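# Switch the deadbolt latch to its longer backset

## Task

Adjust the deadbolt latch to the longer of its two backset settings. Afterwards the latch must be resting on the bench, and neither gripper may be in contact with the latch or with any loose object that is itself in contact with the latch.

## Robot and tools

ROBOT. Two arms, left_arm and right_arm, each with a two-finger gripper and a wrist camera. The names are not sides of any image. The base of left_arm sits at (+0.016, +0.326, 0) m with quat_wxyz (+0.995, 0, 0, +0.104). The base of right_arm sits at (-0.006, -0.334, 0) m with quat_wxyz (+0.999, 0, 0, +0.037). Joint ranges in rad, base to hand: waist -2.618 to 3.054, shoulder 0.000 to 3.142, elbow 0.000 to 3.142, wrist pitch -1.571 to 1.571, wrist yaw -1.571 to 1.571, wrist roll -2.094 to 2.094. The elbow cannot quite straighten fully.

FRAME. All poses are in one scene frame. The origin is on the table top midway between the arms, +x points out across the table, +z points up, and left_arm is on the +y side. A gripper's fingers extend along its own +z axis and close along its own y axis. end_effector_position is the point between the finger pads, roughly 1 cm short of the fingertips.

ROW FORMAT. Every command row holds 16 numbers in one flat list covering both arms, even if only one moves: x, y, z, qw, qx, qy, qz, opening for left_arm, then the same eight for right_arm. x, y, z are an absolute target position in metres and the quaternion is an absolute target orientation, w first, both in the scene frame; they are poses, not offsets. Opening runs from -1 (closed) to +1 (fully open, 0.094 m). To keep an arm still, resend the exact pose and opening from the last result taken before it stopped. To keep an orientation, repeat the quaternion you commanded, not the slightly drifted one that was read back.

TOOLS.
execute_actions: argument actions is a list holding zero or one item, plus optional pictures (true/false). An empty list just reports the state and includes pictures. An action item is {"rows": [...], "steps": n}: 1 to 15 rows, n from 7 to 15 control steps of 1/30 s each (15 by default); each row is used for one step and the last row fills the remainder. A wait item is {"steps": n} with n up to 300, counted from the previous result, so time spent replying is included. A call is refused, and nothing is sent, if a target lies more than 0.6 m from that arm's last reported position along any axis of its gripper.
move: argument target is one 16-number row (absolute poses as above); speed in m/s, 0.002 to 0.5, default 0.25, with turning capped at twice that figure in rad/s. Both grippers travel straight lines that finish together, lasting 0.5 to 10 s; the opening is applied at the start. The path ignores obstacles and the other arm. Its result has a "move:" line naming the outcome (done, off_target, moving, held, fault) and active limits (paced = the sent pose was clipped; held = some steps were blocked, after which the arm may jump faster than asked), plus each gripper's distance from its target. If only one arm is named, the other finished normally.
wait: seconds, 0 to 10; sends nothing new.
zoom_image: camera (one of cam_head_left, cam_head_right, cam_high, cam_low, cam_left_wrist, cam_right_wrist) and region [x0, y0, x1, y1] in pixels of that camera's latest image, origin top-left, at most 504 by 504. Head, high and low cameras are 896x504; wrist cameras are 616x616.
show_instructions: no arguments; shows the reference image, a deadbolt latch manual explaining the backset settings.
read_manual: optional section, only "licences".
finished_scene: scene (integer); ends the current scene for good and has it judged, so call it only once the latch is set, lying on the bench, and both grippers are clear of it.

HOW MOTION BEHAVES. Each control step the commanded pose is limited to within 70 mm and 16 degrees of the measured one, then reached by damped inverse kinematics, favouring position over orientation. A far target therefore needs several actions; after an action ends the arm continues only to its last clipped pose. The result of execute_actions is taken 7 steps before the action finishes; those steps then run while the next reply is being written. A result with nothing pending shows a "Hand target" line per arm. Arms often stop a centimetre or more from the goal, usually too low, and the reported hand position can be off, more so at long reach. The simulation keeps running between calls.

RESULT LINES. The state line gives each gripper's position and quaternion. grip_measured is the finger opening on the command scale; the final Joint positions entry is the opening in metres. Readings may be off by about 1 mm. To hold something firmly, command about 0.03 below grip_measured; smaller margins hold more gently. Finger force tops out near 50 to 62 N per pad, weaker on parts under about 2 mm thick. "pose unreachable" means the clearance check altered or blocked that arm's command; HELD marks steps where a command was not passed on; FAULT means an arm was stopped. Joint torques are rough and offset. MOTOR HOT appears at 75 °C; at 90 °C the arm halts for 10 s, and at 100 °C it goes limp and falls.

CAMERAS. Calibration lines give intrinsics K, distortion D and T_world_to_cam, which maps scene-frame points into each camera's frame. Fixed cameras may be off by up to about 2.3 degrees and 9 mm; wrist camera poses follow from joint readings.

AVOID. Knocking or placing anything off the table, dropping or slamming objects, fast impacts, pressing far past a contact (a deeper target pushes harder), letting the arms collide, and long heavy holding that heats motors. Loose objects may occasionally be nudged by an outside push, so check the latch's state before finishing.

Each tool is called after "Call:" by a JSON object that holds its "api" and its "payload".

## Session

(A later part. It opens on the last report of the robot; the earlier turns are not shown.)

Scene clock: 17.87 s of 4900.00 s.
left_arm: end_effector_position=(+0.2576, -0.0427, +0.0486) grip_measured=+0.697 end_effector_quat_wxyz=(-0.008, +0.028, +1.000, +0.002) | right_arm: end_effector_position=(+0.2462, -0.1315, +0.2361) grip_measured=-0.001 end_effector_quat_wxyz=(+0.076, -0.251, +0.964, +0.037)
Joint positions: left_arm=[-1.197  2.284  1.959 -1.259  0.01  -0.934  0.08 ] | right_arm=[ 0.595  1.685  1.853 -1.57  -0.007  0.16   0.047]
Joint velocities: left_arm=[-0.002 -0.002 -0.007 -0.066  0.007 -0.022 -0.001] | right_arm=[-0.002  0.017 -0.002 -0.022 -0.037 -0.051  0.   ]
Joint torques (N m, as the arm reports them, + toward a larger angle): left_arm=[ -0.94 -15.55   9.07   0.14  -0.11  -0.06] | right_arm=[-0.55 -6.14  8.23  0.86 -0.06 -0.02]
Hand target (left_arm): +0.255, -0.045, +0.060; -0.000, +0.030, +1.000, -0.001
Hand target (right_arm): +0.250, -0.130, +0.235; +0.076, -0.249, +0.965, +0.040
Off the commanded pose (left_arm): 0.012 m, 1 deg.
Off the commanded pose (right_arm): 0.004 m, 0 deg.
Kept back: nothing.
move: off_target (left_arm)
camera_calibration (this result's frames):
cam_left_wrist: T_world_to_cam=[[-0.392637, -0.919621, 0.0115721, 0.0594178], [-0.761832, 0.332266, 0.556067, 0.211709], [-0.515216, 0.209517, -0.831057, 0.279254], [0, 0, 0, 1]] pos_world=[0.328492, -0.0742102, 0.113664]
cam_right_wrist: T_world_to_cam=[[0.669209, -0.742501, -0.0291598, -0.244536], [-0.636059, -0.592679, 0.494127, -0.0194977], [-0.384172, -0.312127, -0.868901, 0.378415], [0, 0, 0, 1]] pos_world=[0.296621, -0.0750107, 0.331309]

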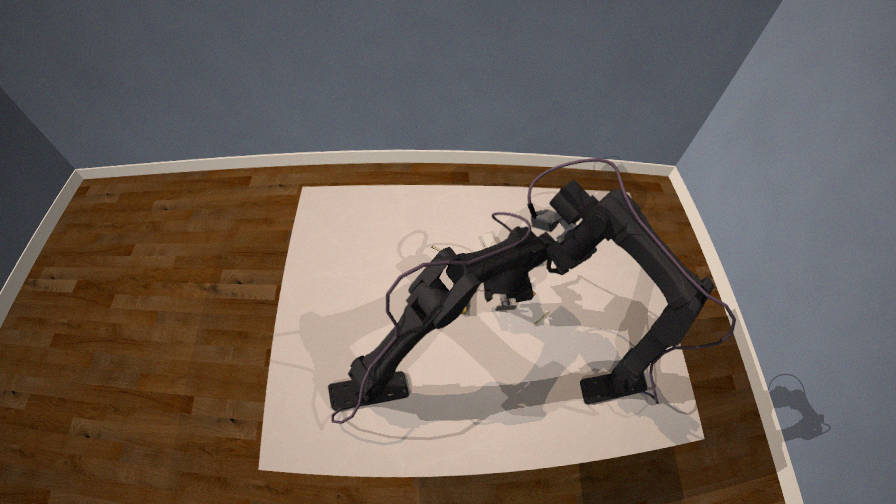

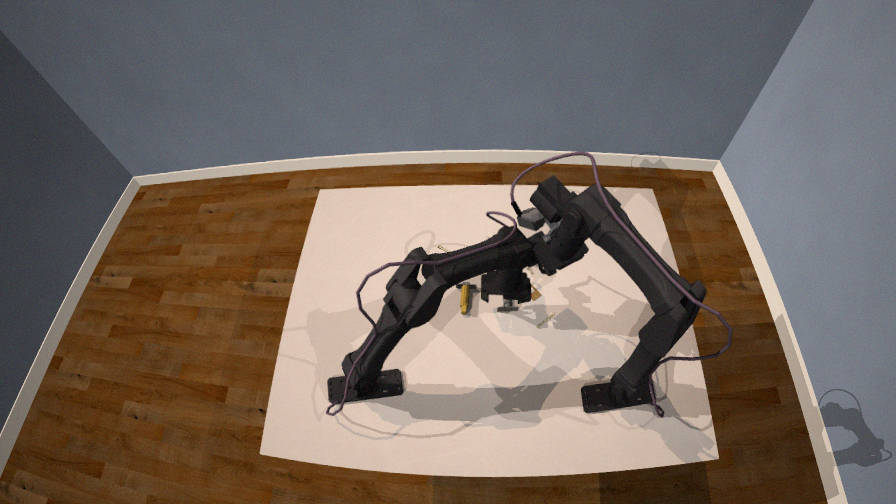

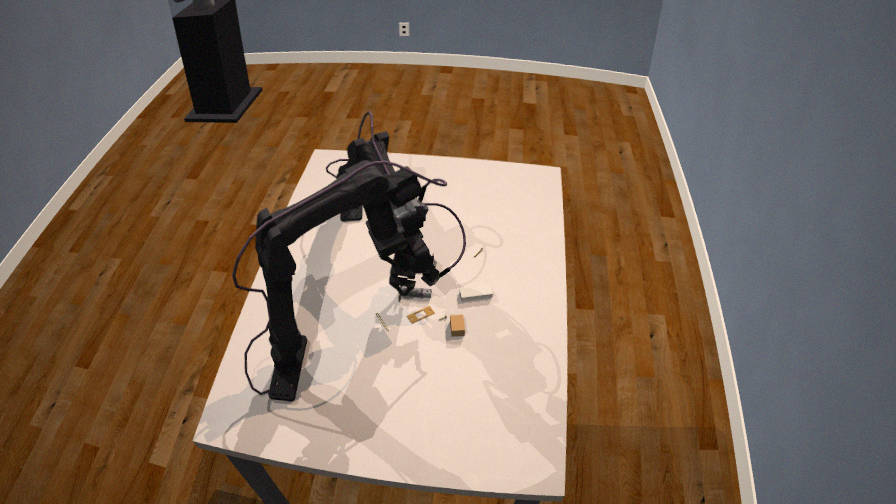

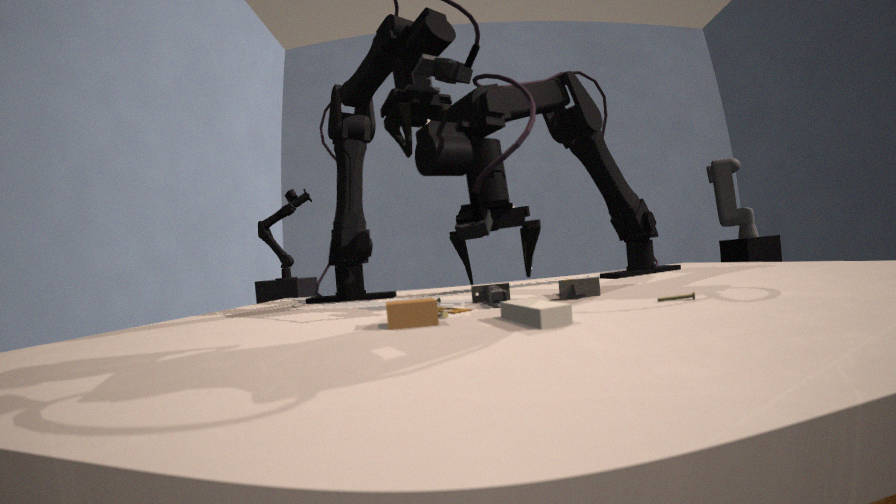

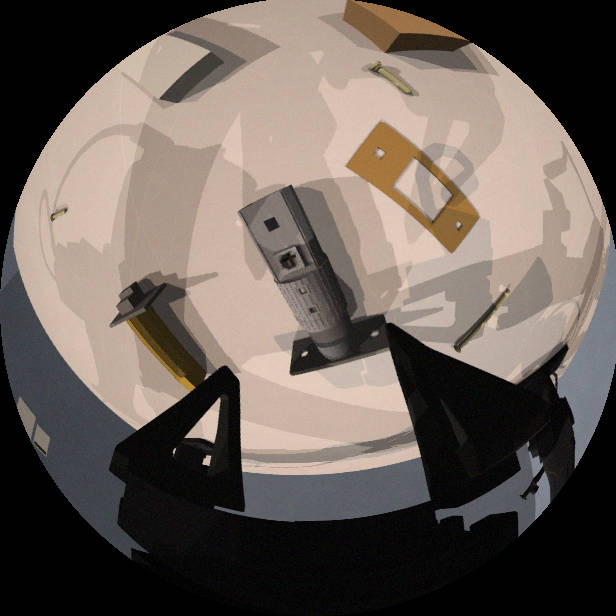

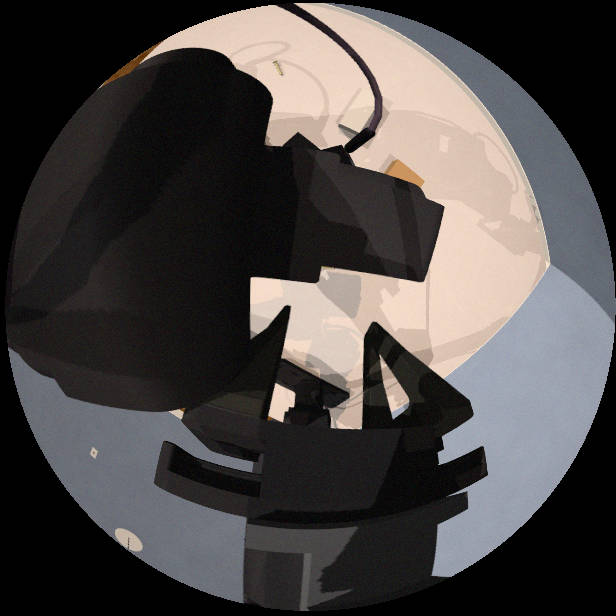

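Call:
{"api": "move", "payload": {"target": [0.258, -0.058, 0.012, 0.0, 0.0, 1.0, 0.0, 0.7, 0.25, -0.13, 0.235, 0.076, -0.249, 0.965, 0.04, 0.0], "speed": 0.08}}

Scene clock: 19.03 s of 4900.00 s.
left_arm: end_effector_position=(+0.2617, -0.0555, +0.0205) grip_measured=+0.697 end_effector_quat_wxyz=(-0.002, -0.002, +1.000, -0.005) | right_arm: end_effector_position=(+0.2460, -0.1316, +0.2360) grip_measured=-0.001 end_effector_quat_wxyz=(+0.075, -0.251, +0.964, +0.037)
Joint positions: left_arm=[-1.205  2.338  1.94  -1.167  0.009 -1.002  0.08 ] | right_arm=[ 0.595  1.685  1.853 -1.571 -0.007  0.16   0.047]
Joint velocities: left_arm=[ 0.007 -0.007 -0.007  0.007  0.051  0.081 -0.   ] | right_arm=[ 0.002 -0.017  0.002 -0.051  0.022  0.007 -0.   ]
Joint torques (N m, as the arm reports them, + toward a larger angle): left_arm=[ -1.01 -13.22   6.51   0.51  -0.1   -0.06] | right_arm=[-0.5  -6.29  8.38  0.89 -0.04 -0.02]
Hand target (left_arm): +0.258, -0.058, +0.012; -0.000, +0.000, +1.000, +0.000
Hand target (right_arm): +0.250, -0.130, +0.235; +0.076, -0.249, +0.965, +0.040
Off the commanded pose (left_arm): 0.010 m, 1 deg.
Off the commanded pose (right_arm): 0.004 m, 0 deg.
Kept back: nothing.
move: done
camera_calibration (this result's frames):
cam_left_wrist: T_world_to_cam=[[-0.337074, -0.941251, 0.0206934, 0.0336674], [-0.78653, 0.293611, 0.543289, 0.239269], [-0.517446, 0.166853, -0.839291, 0.259104], [0, 0, 0, 1]] pos_world=[0.333613, -0.0817947, 0.0867754]
cam_right_wrist: T_world_to_cam=[[0.669513, -0.742214, -0.0295207, -0.244409], [-0.635407, -0.592847, 0.494763, -0.0199722], [-0.384721, -0.312493, -0.868526, 0.378294], [0, 0, 0, 1]] pos_world=[0.296482, -0.0750296, 0.331225]

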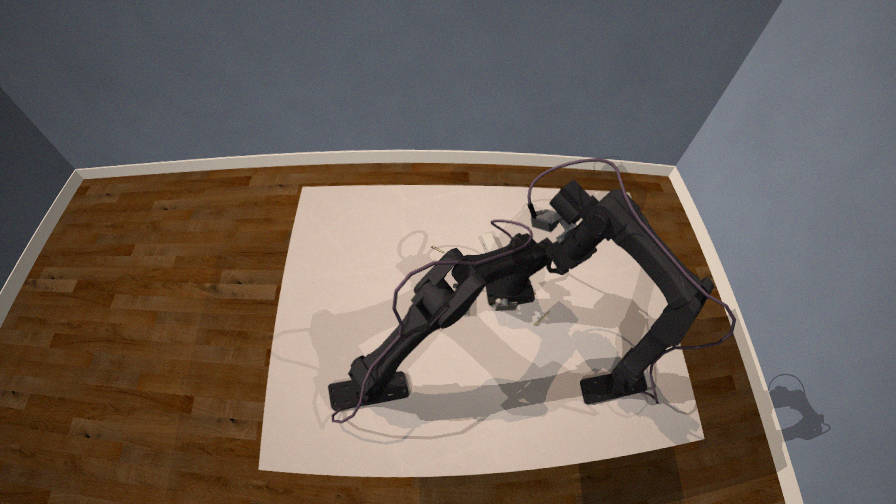

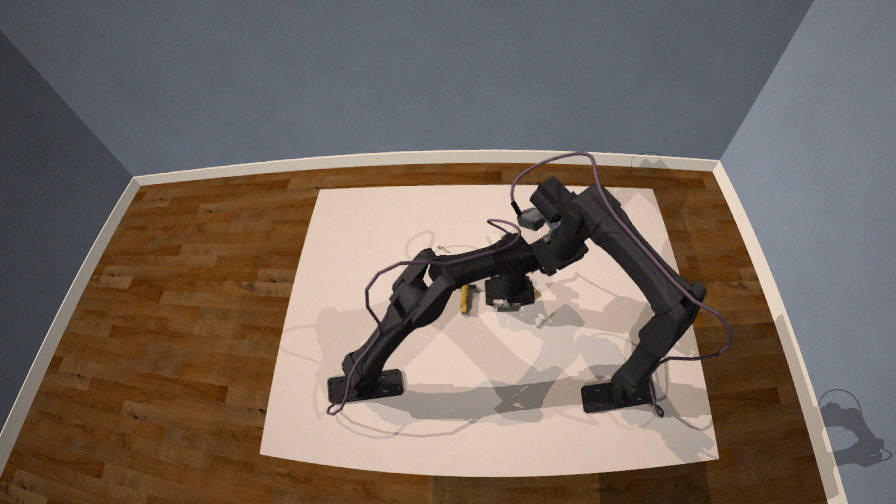

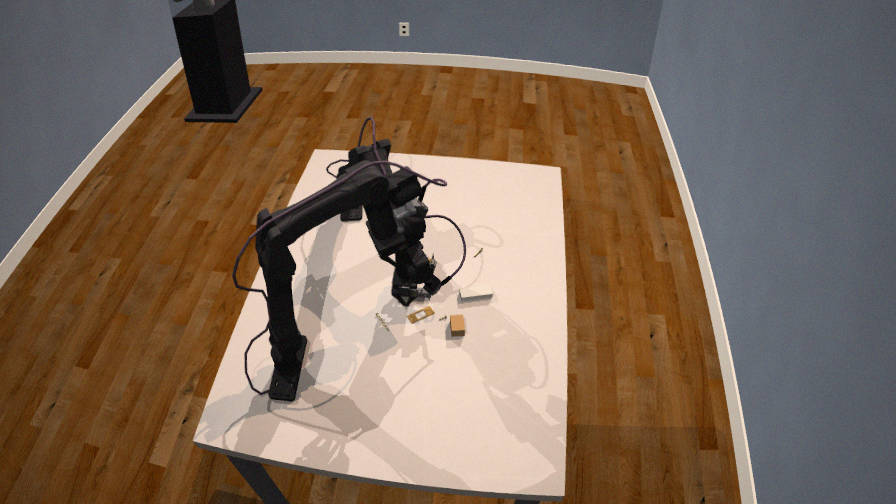

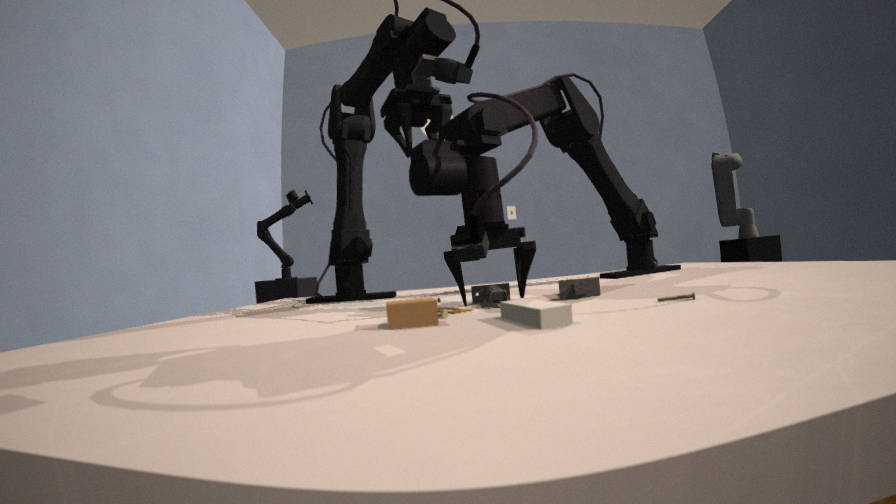

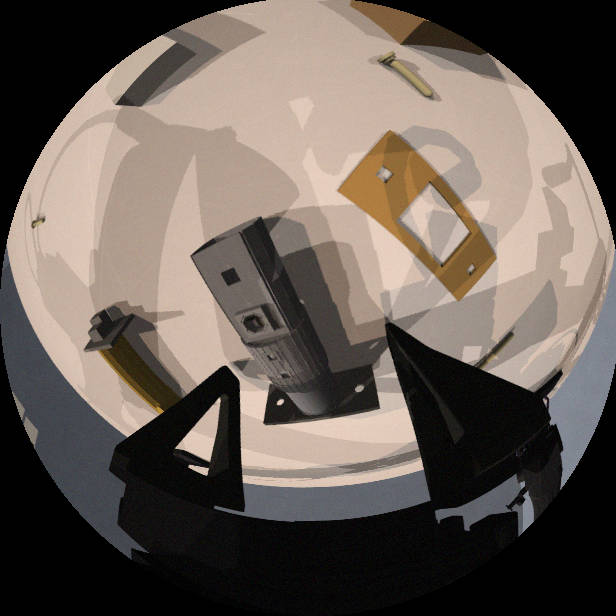

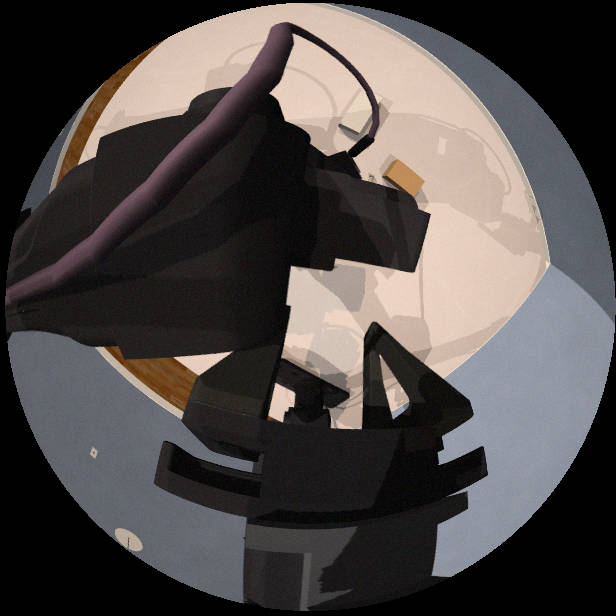

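Call:
{"api": "move", "payload": {"target": [0.250, -0.058, 0.012, 0.0, 0.0, 1.0, 0.0, 0.7, 0.25, -0.13, 0.235, 0.076, -0.249, 0.965, 0.04, 0.0], "speed": 0.05}}

Scene clock: 19.97 s of 4900.00 s.
left_arm: end_effector_position=(+0.2609, -0.0557, +0.0195) grip_measured=+0.697 end_effector_quat_wxyz=(+0.001, -0.009, +1.000, -0.007) | right_arm: end_effector_position=(+0.2452, -0.1315, +0.2360) grip_measured=-0.001 end_effector_quat_wxyz=(+0.074, -0.252, +0.964, +0.038)
Joint positions: left_arm=[-1.208  2.33   1.922 -1.15   0.006 -1.018  0.08 ] | right_arm=[ 0.595  1.685  1.853 -1.573 -0.01   0.158  0.047]
Joint velocities: left_arm=[-0.002 -0.017  0.017 -0.007 -0.007 -0.037 -0.001] | right_arm=[-0.012 -0.012  0.012 -0.051  0.007  0.037 -0.001]
Joint torques (N m, as the arm reports them, + toward a larger angle): left_arm=[ -1.79 -14.28   4.78   0.52  -0.09  -0.02] | right_arm=[-0.47 -6.16  8.24  0.92 -0.01  0.  ]
Hand target (left_arm): +0.250, -0.058, +0.012; -0.001, +0.000, +1.000, +0.000
Hand target (right_arm): +0.250, -0.130, +0.235; +0.076, -0.249, +0.965, +0.040
Off the commanded pose (left_arm): 0.013 m, 1 deg.
Off the commanded pose (right_arm): 0.005 m, 1 deg.
Kept back: nothing.
move: off_target (left_arm)
camera_calibration (this result's frames):
cam_left_wrist: T_world_to_cam=[[-0.324946, -0.945464, 0.0225443, 0.0297374], [-0.793591, 0.28556, 0.53728, 0.240786], [-0.514416, 0.156696, -0.843103, 0.256514], [0, 0, 0, 1]] pos_world=[0.332704, -0.080838, 0.0862278]
cam_right_wrist: T_world_to_cam=[[0.671457, -0.74034, -0.0322939, -0.243408], [-0.632075, -0.594924, 0.496534, -0.0218839], [-0.386816, -0.312989, -0.867416, 0.378128], [0, 0, 0, 1]] pos_world=[0.295872, -0.0748736, 0.331]

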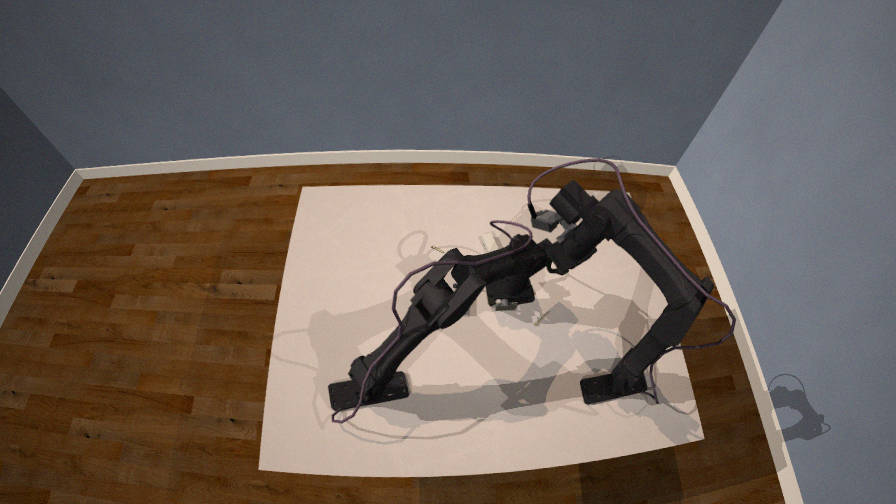

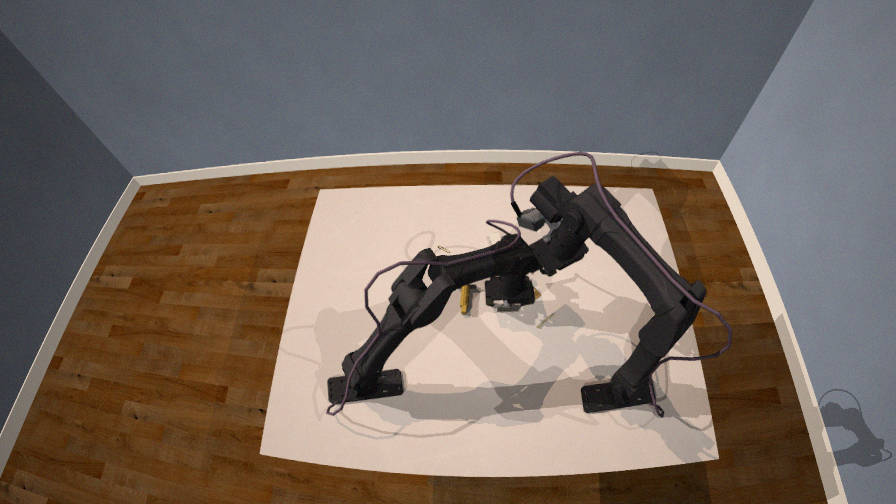

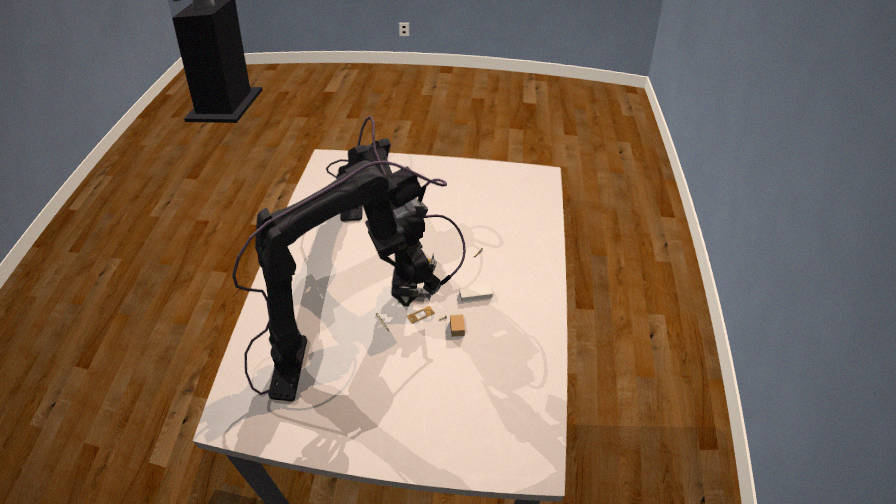

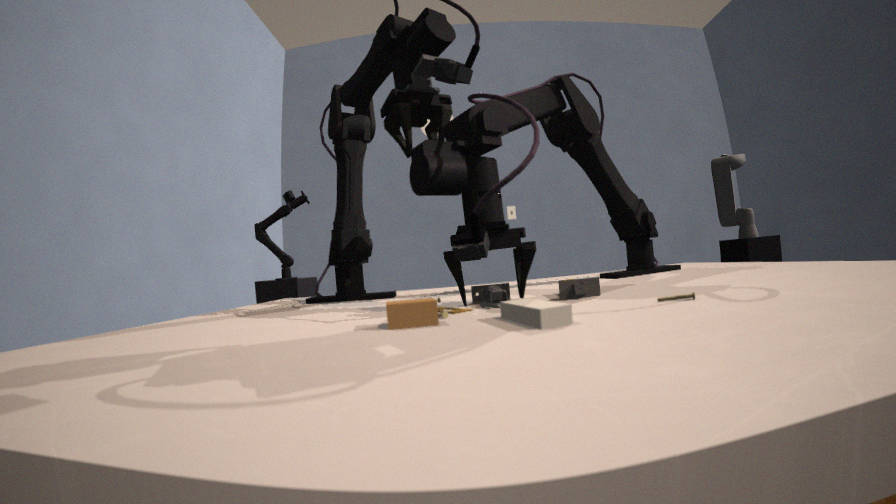

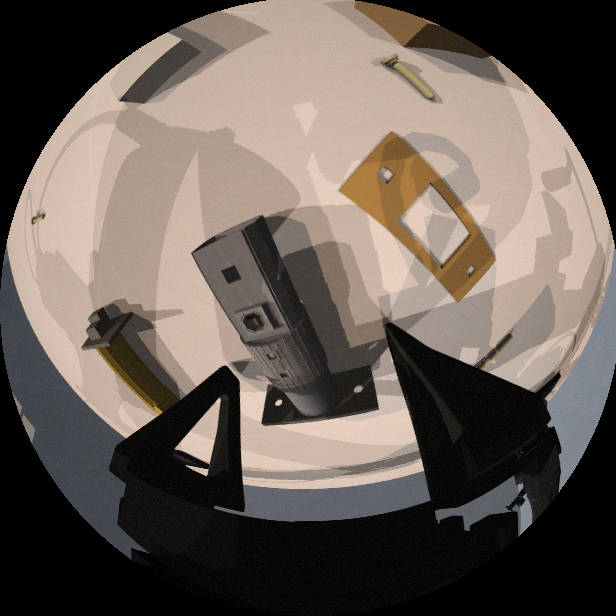

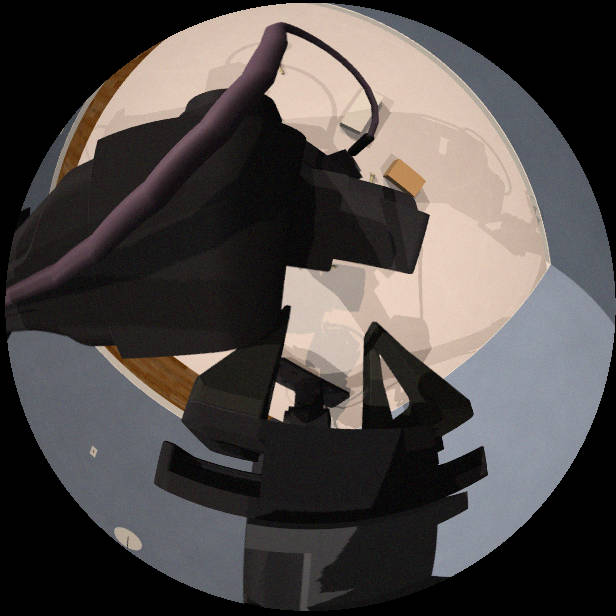

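Joint stiction kept the arm from moving, so I'll command a bigger overshoot.

Call:
{"api": "move", "payload": {"target": [0.240, -0.058, 0.012, 0.0, 0.0, 1.0, 0.0, 0.7, 0.25, -0.13, 0.235, 0.076, -0.249, 0.965, 0.04, 0.0], "speed": 0.05}}

Scene clock: 20.90 s of 4900.00 s.
left_arm: end_effector_position=(+0.2592, -0.0560, +0.0191) grip_measured=+0.697 end_effector_quat_wxyz=(+0.011, -0.016, +1.000, -0.011) | right_arm: end_effector_position=(+0.2443, -0.1323, +0.2358) grip_measured=-0.001 end_effector_quat_wxyz=(+0.072, -0.253, +0.964, +0.037)
Joint positions: left_arm=[-1.217  2.308  1.883 -1.115 -0.008 -1.041  0.08 ] | right_arm=[ 0.595  1.685  1.853 -1.578 -0.01   0.157  0.047]
Joint velocities: left_arm=[-0.007 -0.032 -0.002  0.022 -0.007 -0.022 -0.001] | right_arm=[ 0.002  0.007 -0.017 -0.022  0.081 -0.022 -0.   ]
Joint torques (N m, as the arm reports them, + toward a larger angle): left_arm=[ -2.48 -14.28   4.8    0.39   0.07   0.  ] | right_arm=[-0.58 -6.18  8.25  0.94 -0.01 -0.03]
Hand target (left_arm): +0.240, -0.058, +0.012; -0.001, -0.000, +1.000, +0.000
Hand target (right_arm): +0.250, -0.130, +0.235; +0.076, -0.249, +0.965, +0.040
Off the commanded pose (left_arm): 0.021 m, 3 deg.
Off the commanded pose (right_arm): 0.006 m, 1 deg.
Kept back: nothing.
move: off_target (left_arm)
camera_calibration (this result's frames):
cam_left_wrist: T_world_to_cam=[[-0.311412, -0.949982, 0.0236131, 0.0251], [-0.808461, 0.277916, 0.518801, 0.243526], [-0.499414, 0.142471, -0.854569, 0.250935], [0, 0, 0, 1]] pos_world=[0.330018, -0.0795861, 0.0875074]
cam_right_wrist: T_world_to_cam=[[0.67189, -0.739937, -0.0325089, -0.243333], [-0.629728, -0.59382, 0.500819, -0.0242743], [-0.389879, -0.316024, -0.864941, 0.377113], [0, 0, 0, 1]] pos_world=[0.295236, -0.0752891, 0.330427]

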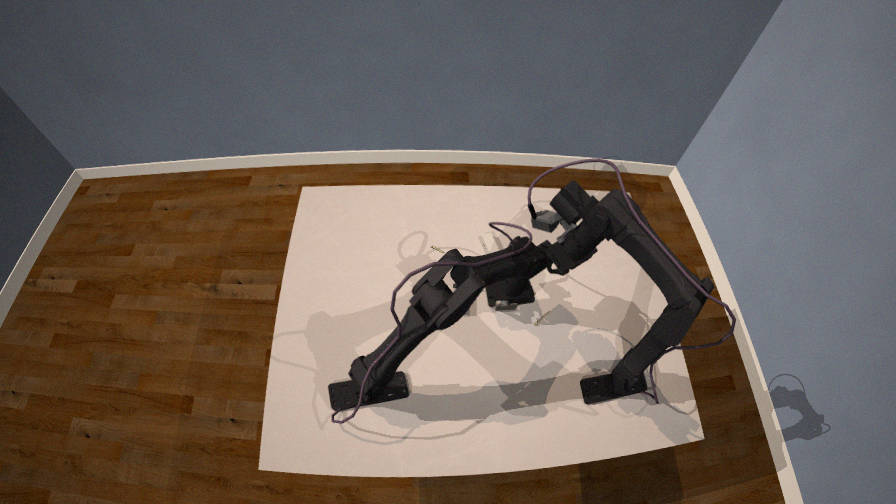

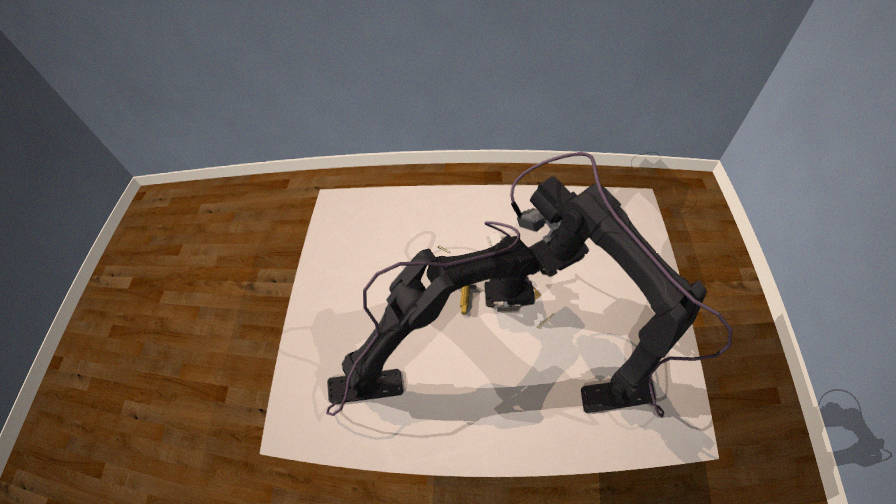

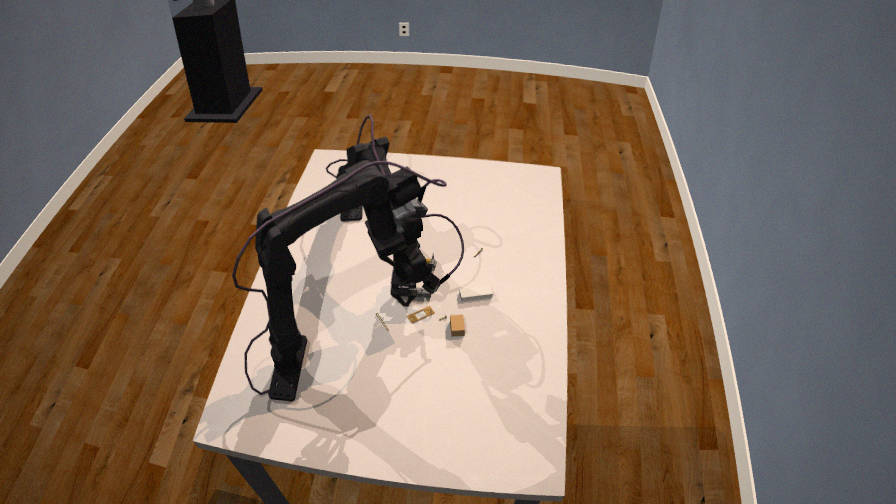

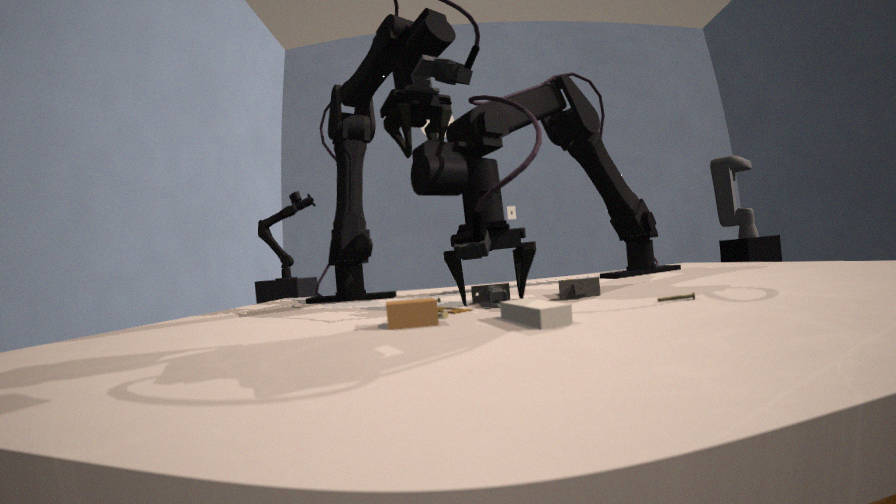

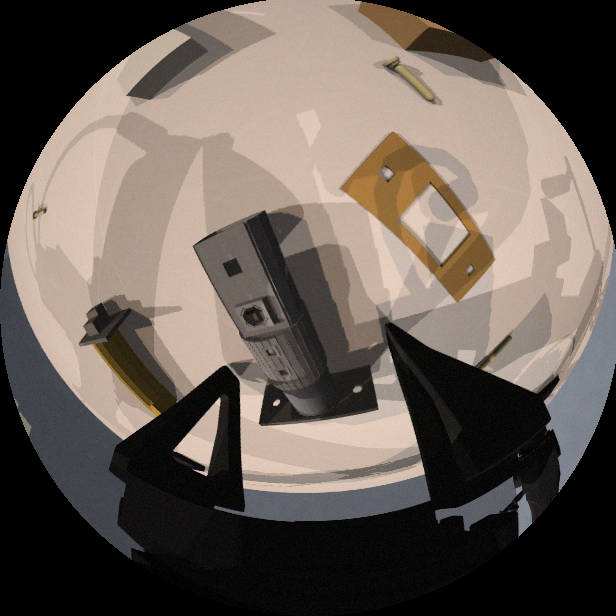

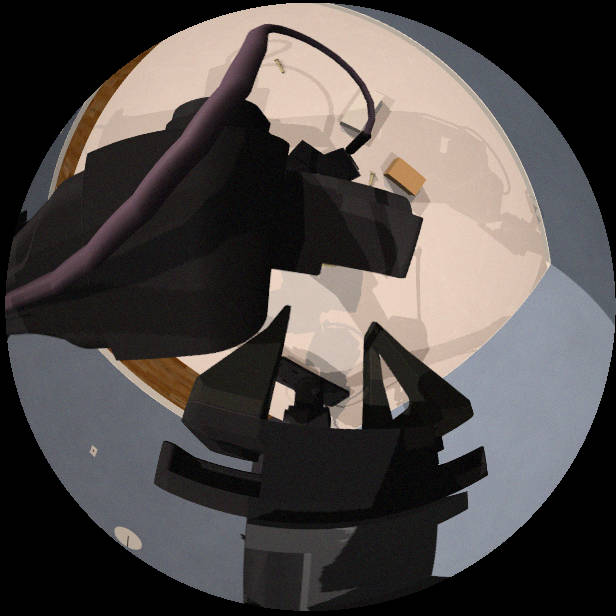

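Call:
{"api": "execute_actions", "payload": {"actions": [{"rows": [[0.2592, -0.056, 0.020, 0.0, 0.0, 1.0, 0.0, 0.10, 0.25, -0.13, 0.235, 0.076, -0.249, 0.965, 0.04, 0.0]], "steps": 15}]}}

Call:
{"api": "execute_actions", "payload": {"actions": [{"steps": 10}]}}

Scene clock: 21.40 s of 4900.00 s.
left_arm: end_effector_position=(+0.2609, -0.0578, +0.0200) grip_measured=+0.103 end_effector_quat_wxyz=(+0.008, -0.006, +1.000, -0.009) | right_arm: end_effector_position=(+0.2466, -0.1352, +0.2357) grip_measured=-0.001 end_effector_quat_wxyz=(+0.073, -0.249, +0.965, +0.033)
Joint positions: left_arm=[-1.215  2.324  1.914 -1.136 -0.005 -1.019  0.052] | right_arm=[ 0.588  1.685  1.853 -1.578 -0.002  0.156  0.047]
Joint velocities: left_arm=[-0.002  0.002 -0.007 -0.037 -0.081  0.007  0.   ] | right_arm=[ 0.007 -0.017  0.022  0.007  0.007  0.007 -0.001]
Joint torques (N m, as the arm reports them, + toward a larger angle): left_arm=[  0.02 -13.35   9.7    0.1   -0.01   0.11] | right_arm=[ 0.06 -6.19  8.2   0.96 -0.13  0.  ]
Steps of this call (steps 1 to 7: nothing new was sent; steps 8 to 15: the first 8 steps of this action). Readings (end_effector_position):
8: left_arm (+0.2598, -0.0565, +0.0203) | right_arm (+0.2445, -0.1326, +0.2358)
9: left_arm (+0.2600, -0.0565, +0.0201) | right_arm (+0.2451, -0.1334, +0.2358)
11: left_arm (+0.2609, -0.0578, +0.0200) | right_arm (+0.2461, -0.1346, +0.2357)
15: the state above

Scene clock: 21.73 s of 4900.00 s.
left_arm: end_effector_position=(+0.2608, -0.0576, +0.0200) grip_measured=+0.103 end_effector_quat_wxyz=(+0.008, -0.004, +1.000, -0.008) | right_arm: end_effector_position=(+0.2467, -0.1353, +0.2357) grip_measured=-0.001 end_effector_quat_wxyz=(+0.074, -0.249, +0.965, +0.033)
Joint positions: left_arm=[-1.215  2.325  1.915 -1.138 -0.005 -1.015  0.052] | right_arm=[ 0.588  1.685  1.853 -1.578 -0.001  0.156  0.047]
Joint velocities: left_arm=[-0.002 -0.002  0.007 -0.095 -0.095 -0.007 -0.   ] | right_arm=[ 0.002 -0.002 -0.007  0.051  0.051 -0.081 -0.003]
Joint torques (N m, as the arm reports them, + toward a larger angle): left_arm=[  0.08 -13.28   9.73   0.09   0.     0.11] | right_arm=[ 0.06 -6.28  8.24  0.95 -0.1  -0.02]
Hand target (left_arm): +0.259, -0.056, +0.020; +0.000, -0.000, +1.000, -0.001
Hand target (right_arm): +0.250, -0.130, +0.235; +0.076, -0.249, +0.965, +0.040
Off the commanded pose (left_arm): 0.002 m, 1 deg.
Off the commanded pose (right_arm): 0.006 m, 1 deg.
Kept back: nothing.
Steps of this call (steps 1 to 7: the last 7 steps of your previous action; steps 8 to 10: nothing new was sent). Readings (end_effector_position):
1: left_arm (+0.2608, -0.0577, +0.0199) | right_arm (+0.2466, -0.1353, +0.2357)
2: left_arm (+0.2608, -0.0577, +0.0200) | right_arm (+0.2466, -0.1353, +0.2357)
4: left_arm (+0.2608, -0.0576, +0.0201) | right_arm (+0.2467, -0.1353, +0.2357)
8: left_arm (+0.2607, -0.0575, +0.0199) | right_arm (+0.2467, -0.1353, +0.2357)
10: the state above

Call:
{"api": "move", "payload": {"target": [0.240, -0.058, 0.055, 0.0, 0.0, 1.0, 0.0, 0.7, 0.25, -0.13, 0.235, 0.076, -0.249, 0.965, 0.04, 0.0], "speed": 0.1}}

Scene clock: 22.90 s of 4900.00 s.
left_arm: end_effector_position=(+0.2495, -0.0403, +0.0243) grip_measured=+0.697 end_effector_quat_wxyz=(-0.015, -0.014, +0.999, +0.027) | right_arm: end_effector_position=(+0.2476, -0.1367, +0.2357) grip_measured=-0.001 end_effector_quat_wxyz=(+0.074, -0.250, +0.965, +0.030)
Joint positions: left_arm=[-1.215  2.324  1.929 -1.238 -0.003 -1.035  0.08 ] | right_arm=[ 0.585  1.685  1.853 -1.578  0.003  0.152  0.047]
Joint velocities: left_arm=[-0.007 -0.007  0.007  0.007  0.007 -0.007 -0.   ] | right_arm=[ 0.002  0.002 -0.002  0.081 -0.037  0.007  0.   ]
Joint torques (N m, as the arm reports them, + toward a larger angle): left_arm=[ -2.65 -18.51  10.82   0.01   0.05  -0.06] | right_arm=[ 0.19 -6.1   8.29  0.95 -0.14  0.03]
Hand target (left_arm): +0.239, -0.056, +0.054; -0.001, +0.000, +1.000, -0.001
Hand target (right_arm): +0.250, -0.130, +0.235; +0.076, -0.249, +0.965, +0.040
Off the commanded pose (left_arm): 0.037 m, 4 deg.
Off the commanded pose (right_arm): 0.007 m, 1 deg.
Kept back: nothing.
move: off_target (left_arm)
camera_calibration (this result's frames):
cam_left_wrist: T_world_to_cam=[[-0.315178, -0.948509, -0.0315169, 0.0392687], [-0.778206, 0.239296, 0.580631, 0.217988], [-0.543192, 0.207529, -0.813556, 0.260829], [0, 0, 0, 1]] pos_world=[0.323696, -0.0690464, 0.0868657]
cam_right_wrist: T_world_to_cam=[[0.667068, -0.744766, -0.0185395, -0.251634], [-0.637914, -0.583863, 0.502165, -0.021703], [-0.38482, -0.323152, -0.864573, 0.374691], [0, 0, 0, 1]] pos_world=[0.298201, -0.0789983, 0.330181]

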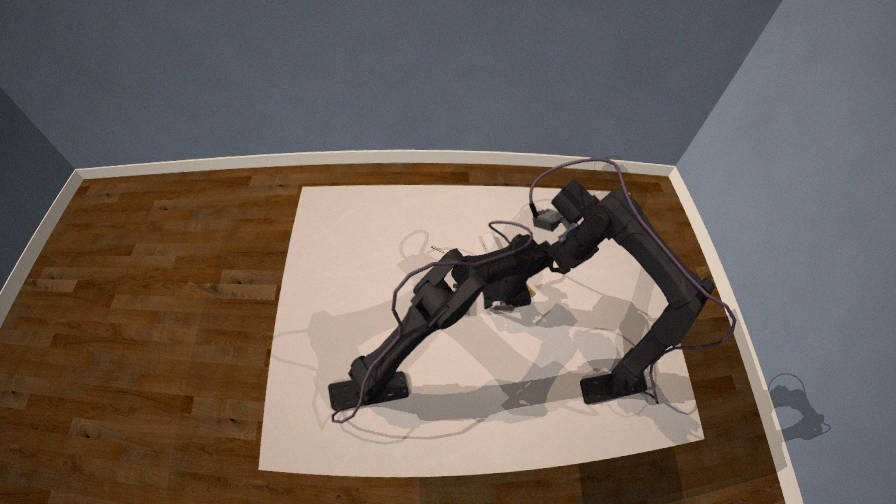

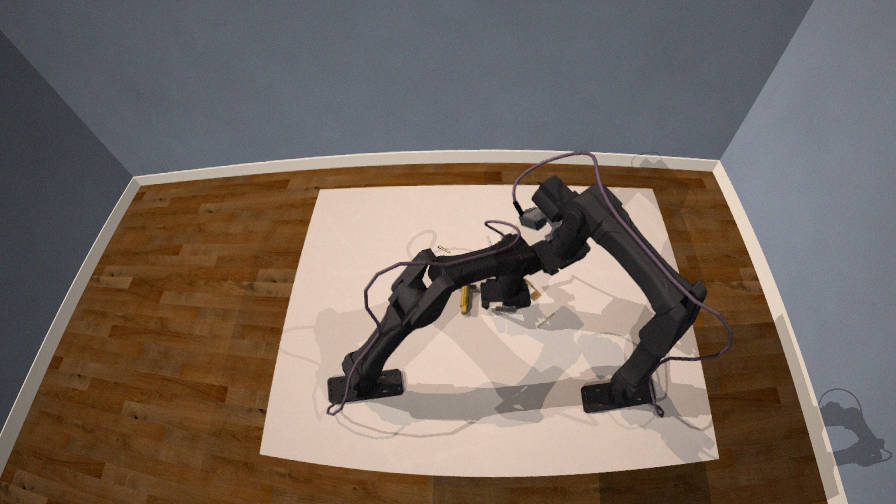

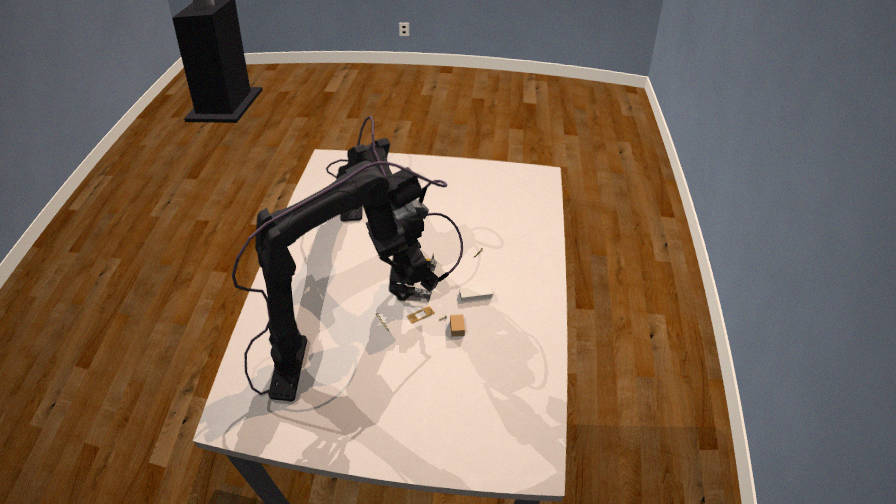

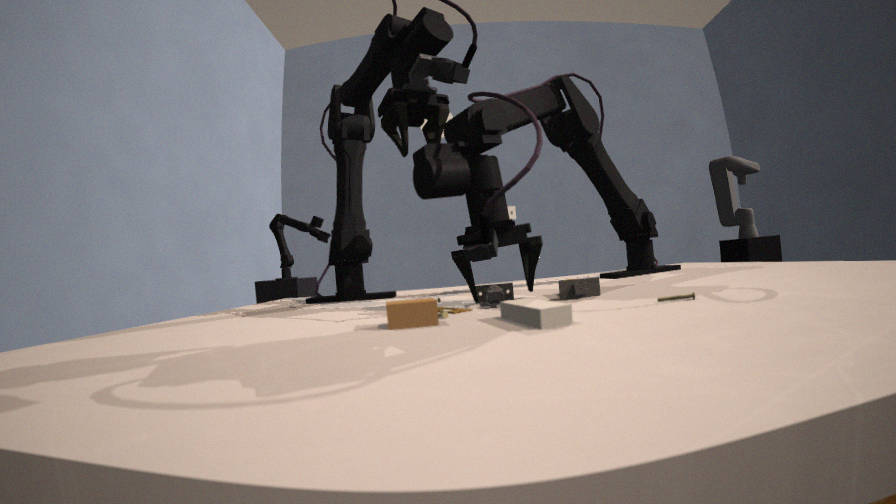

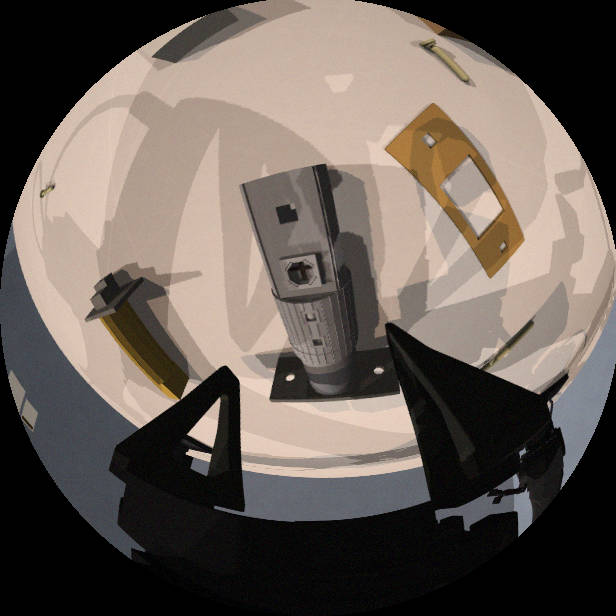

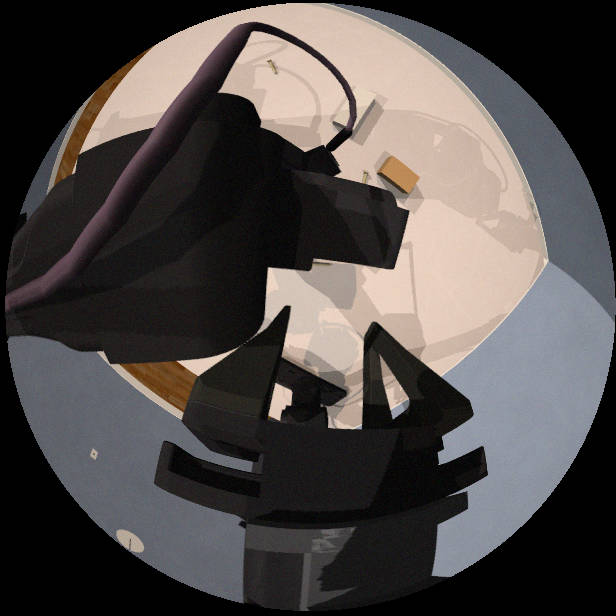

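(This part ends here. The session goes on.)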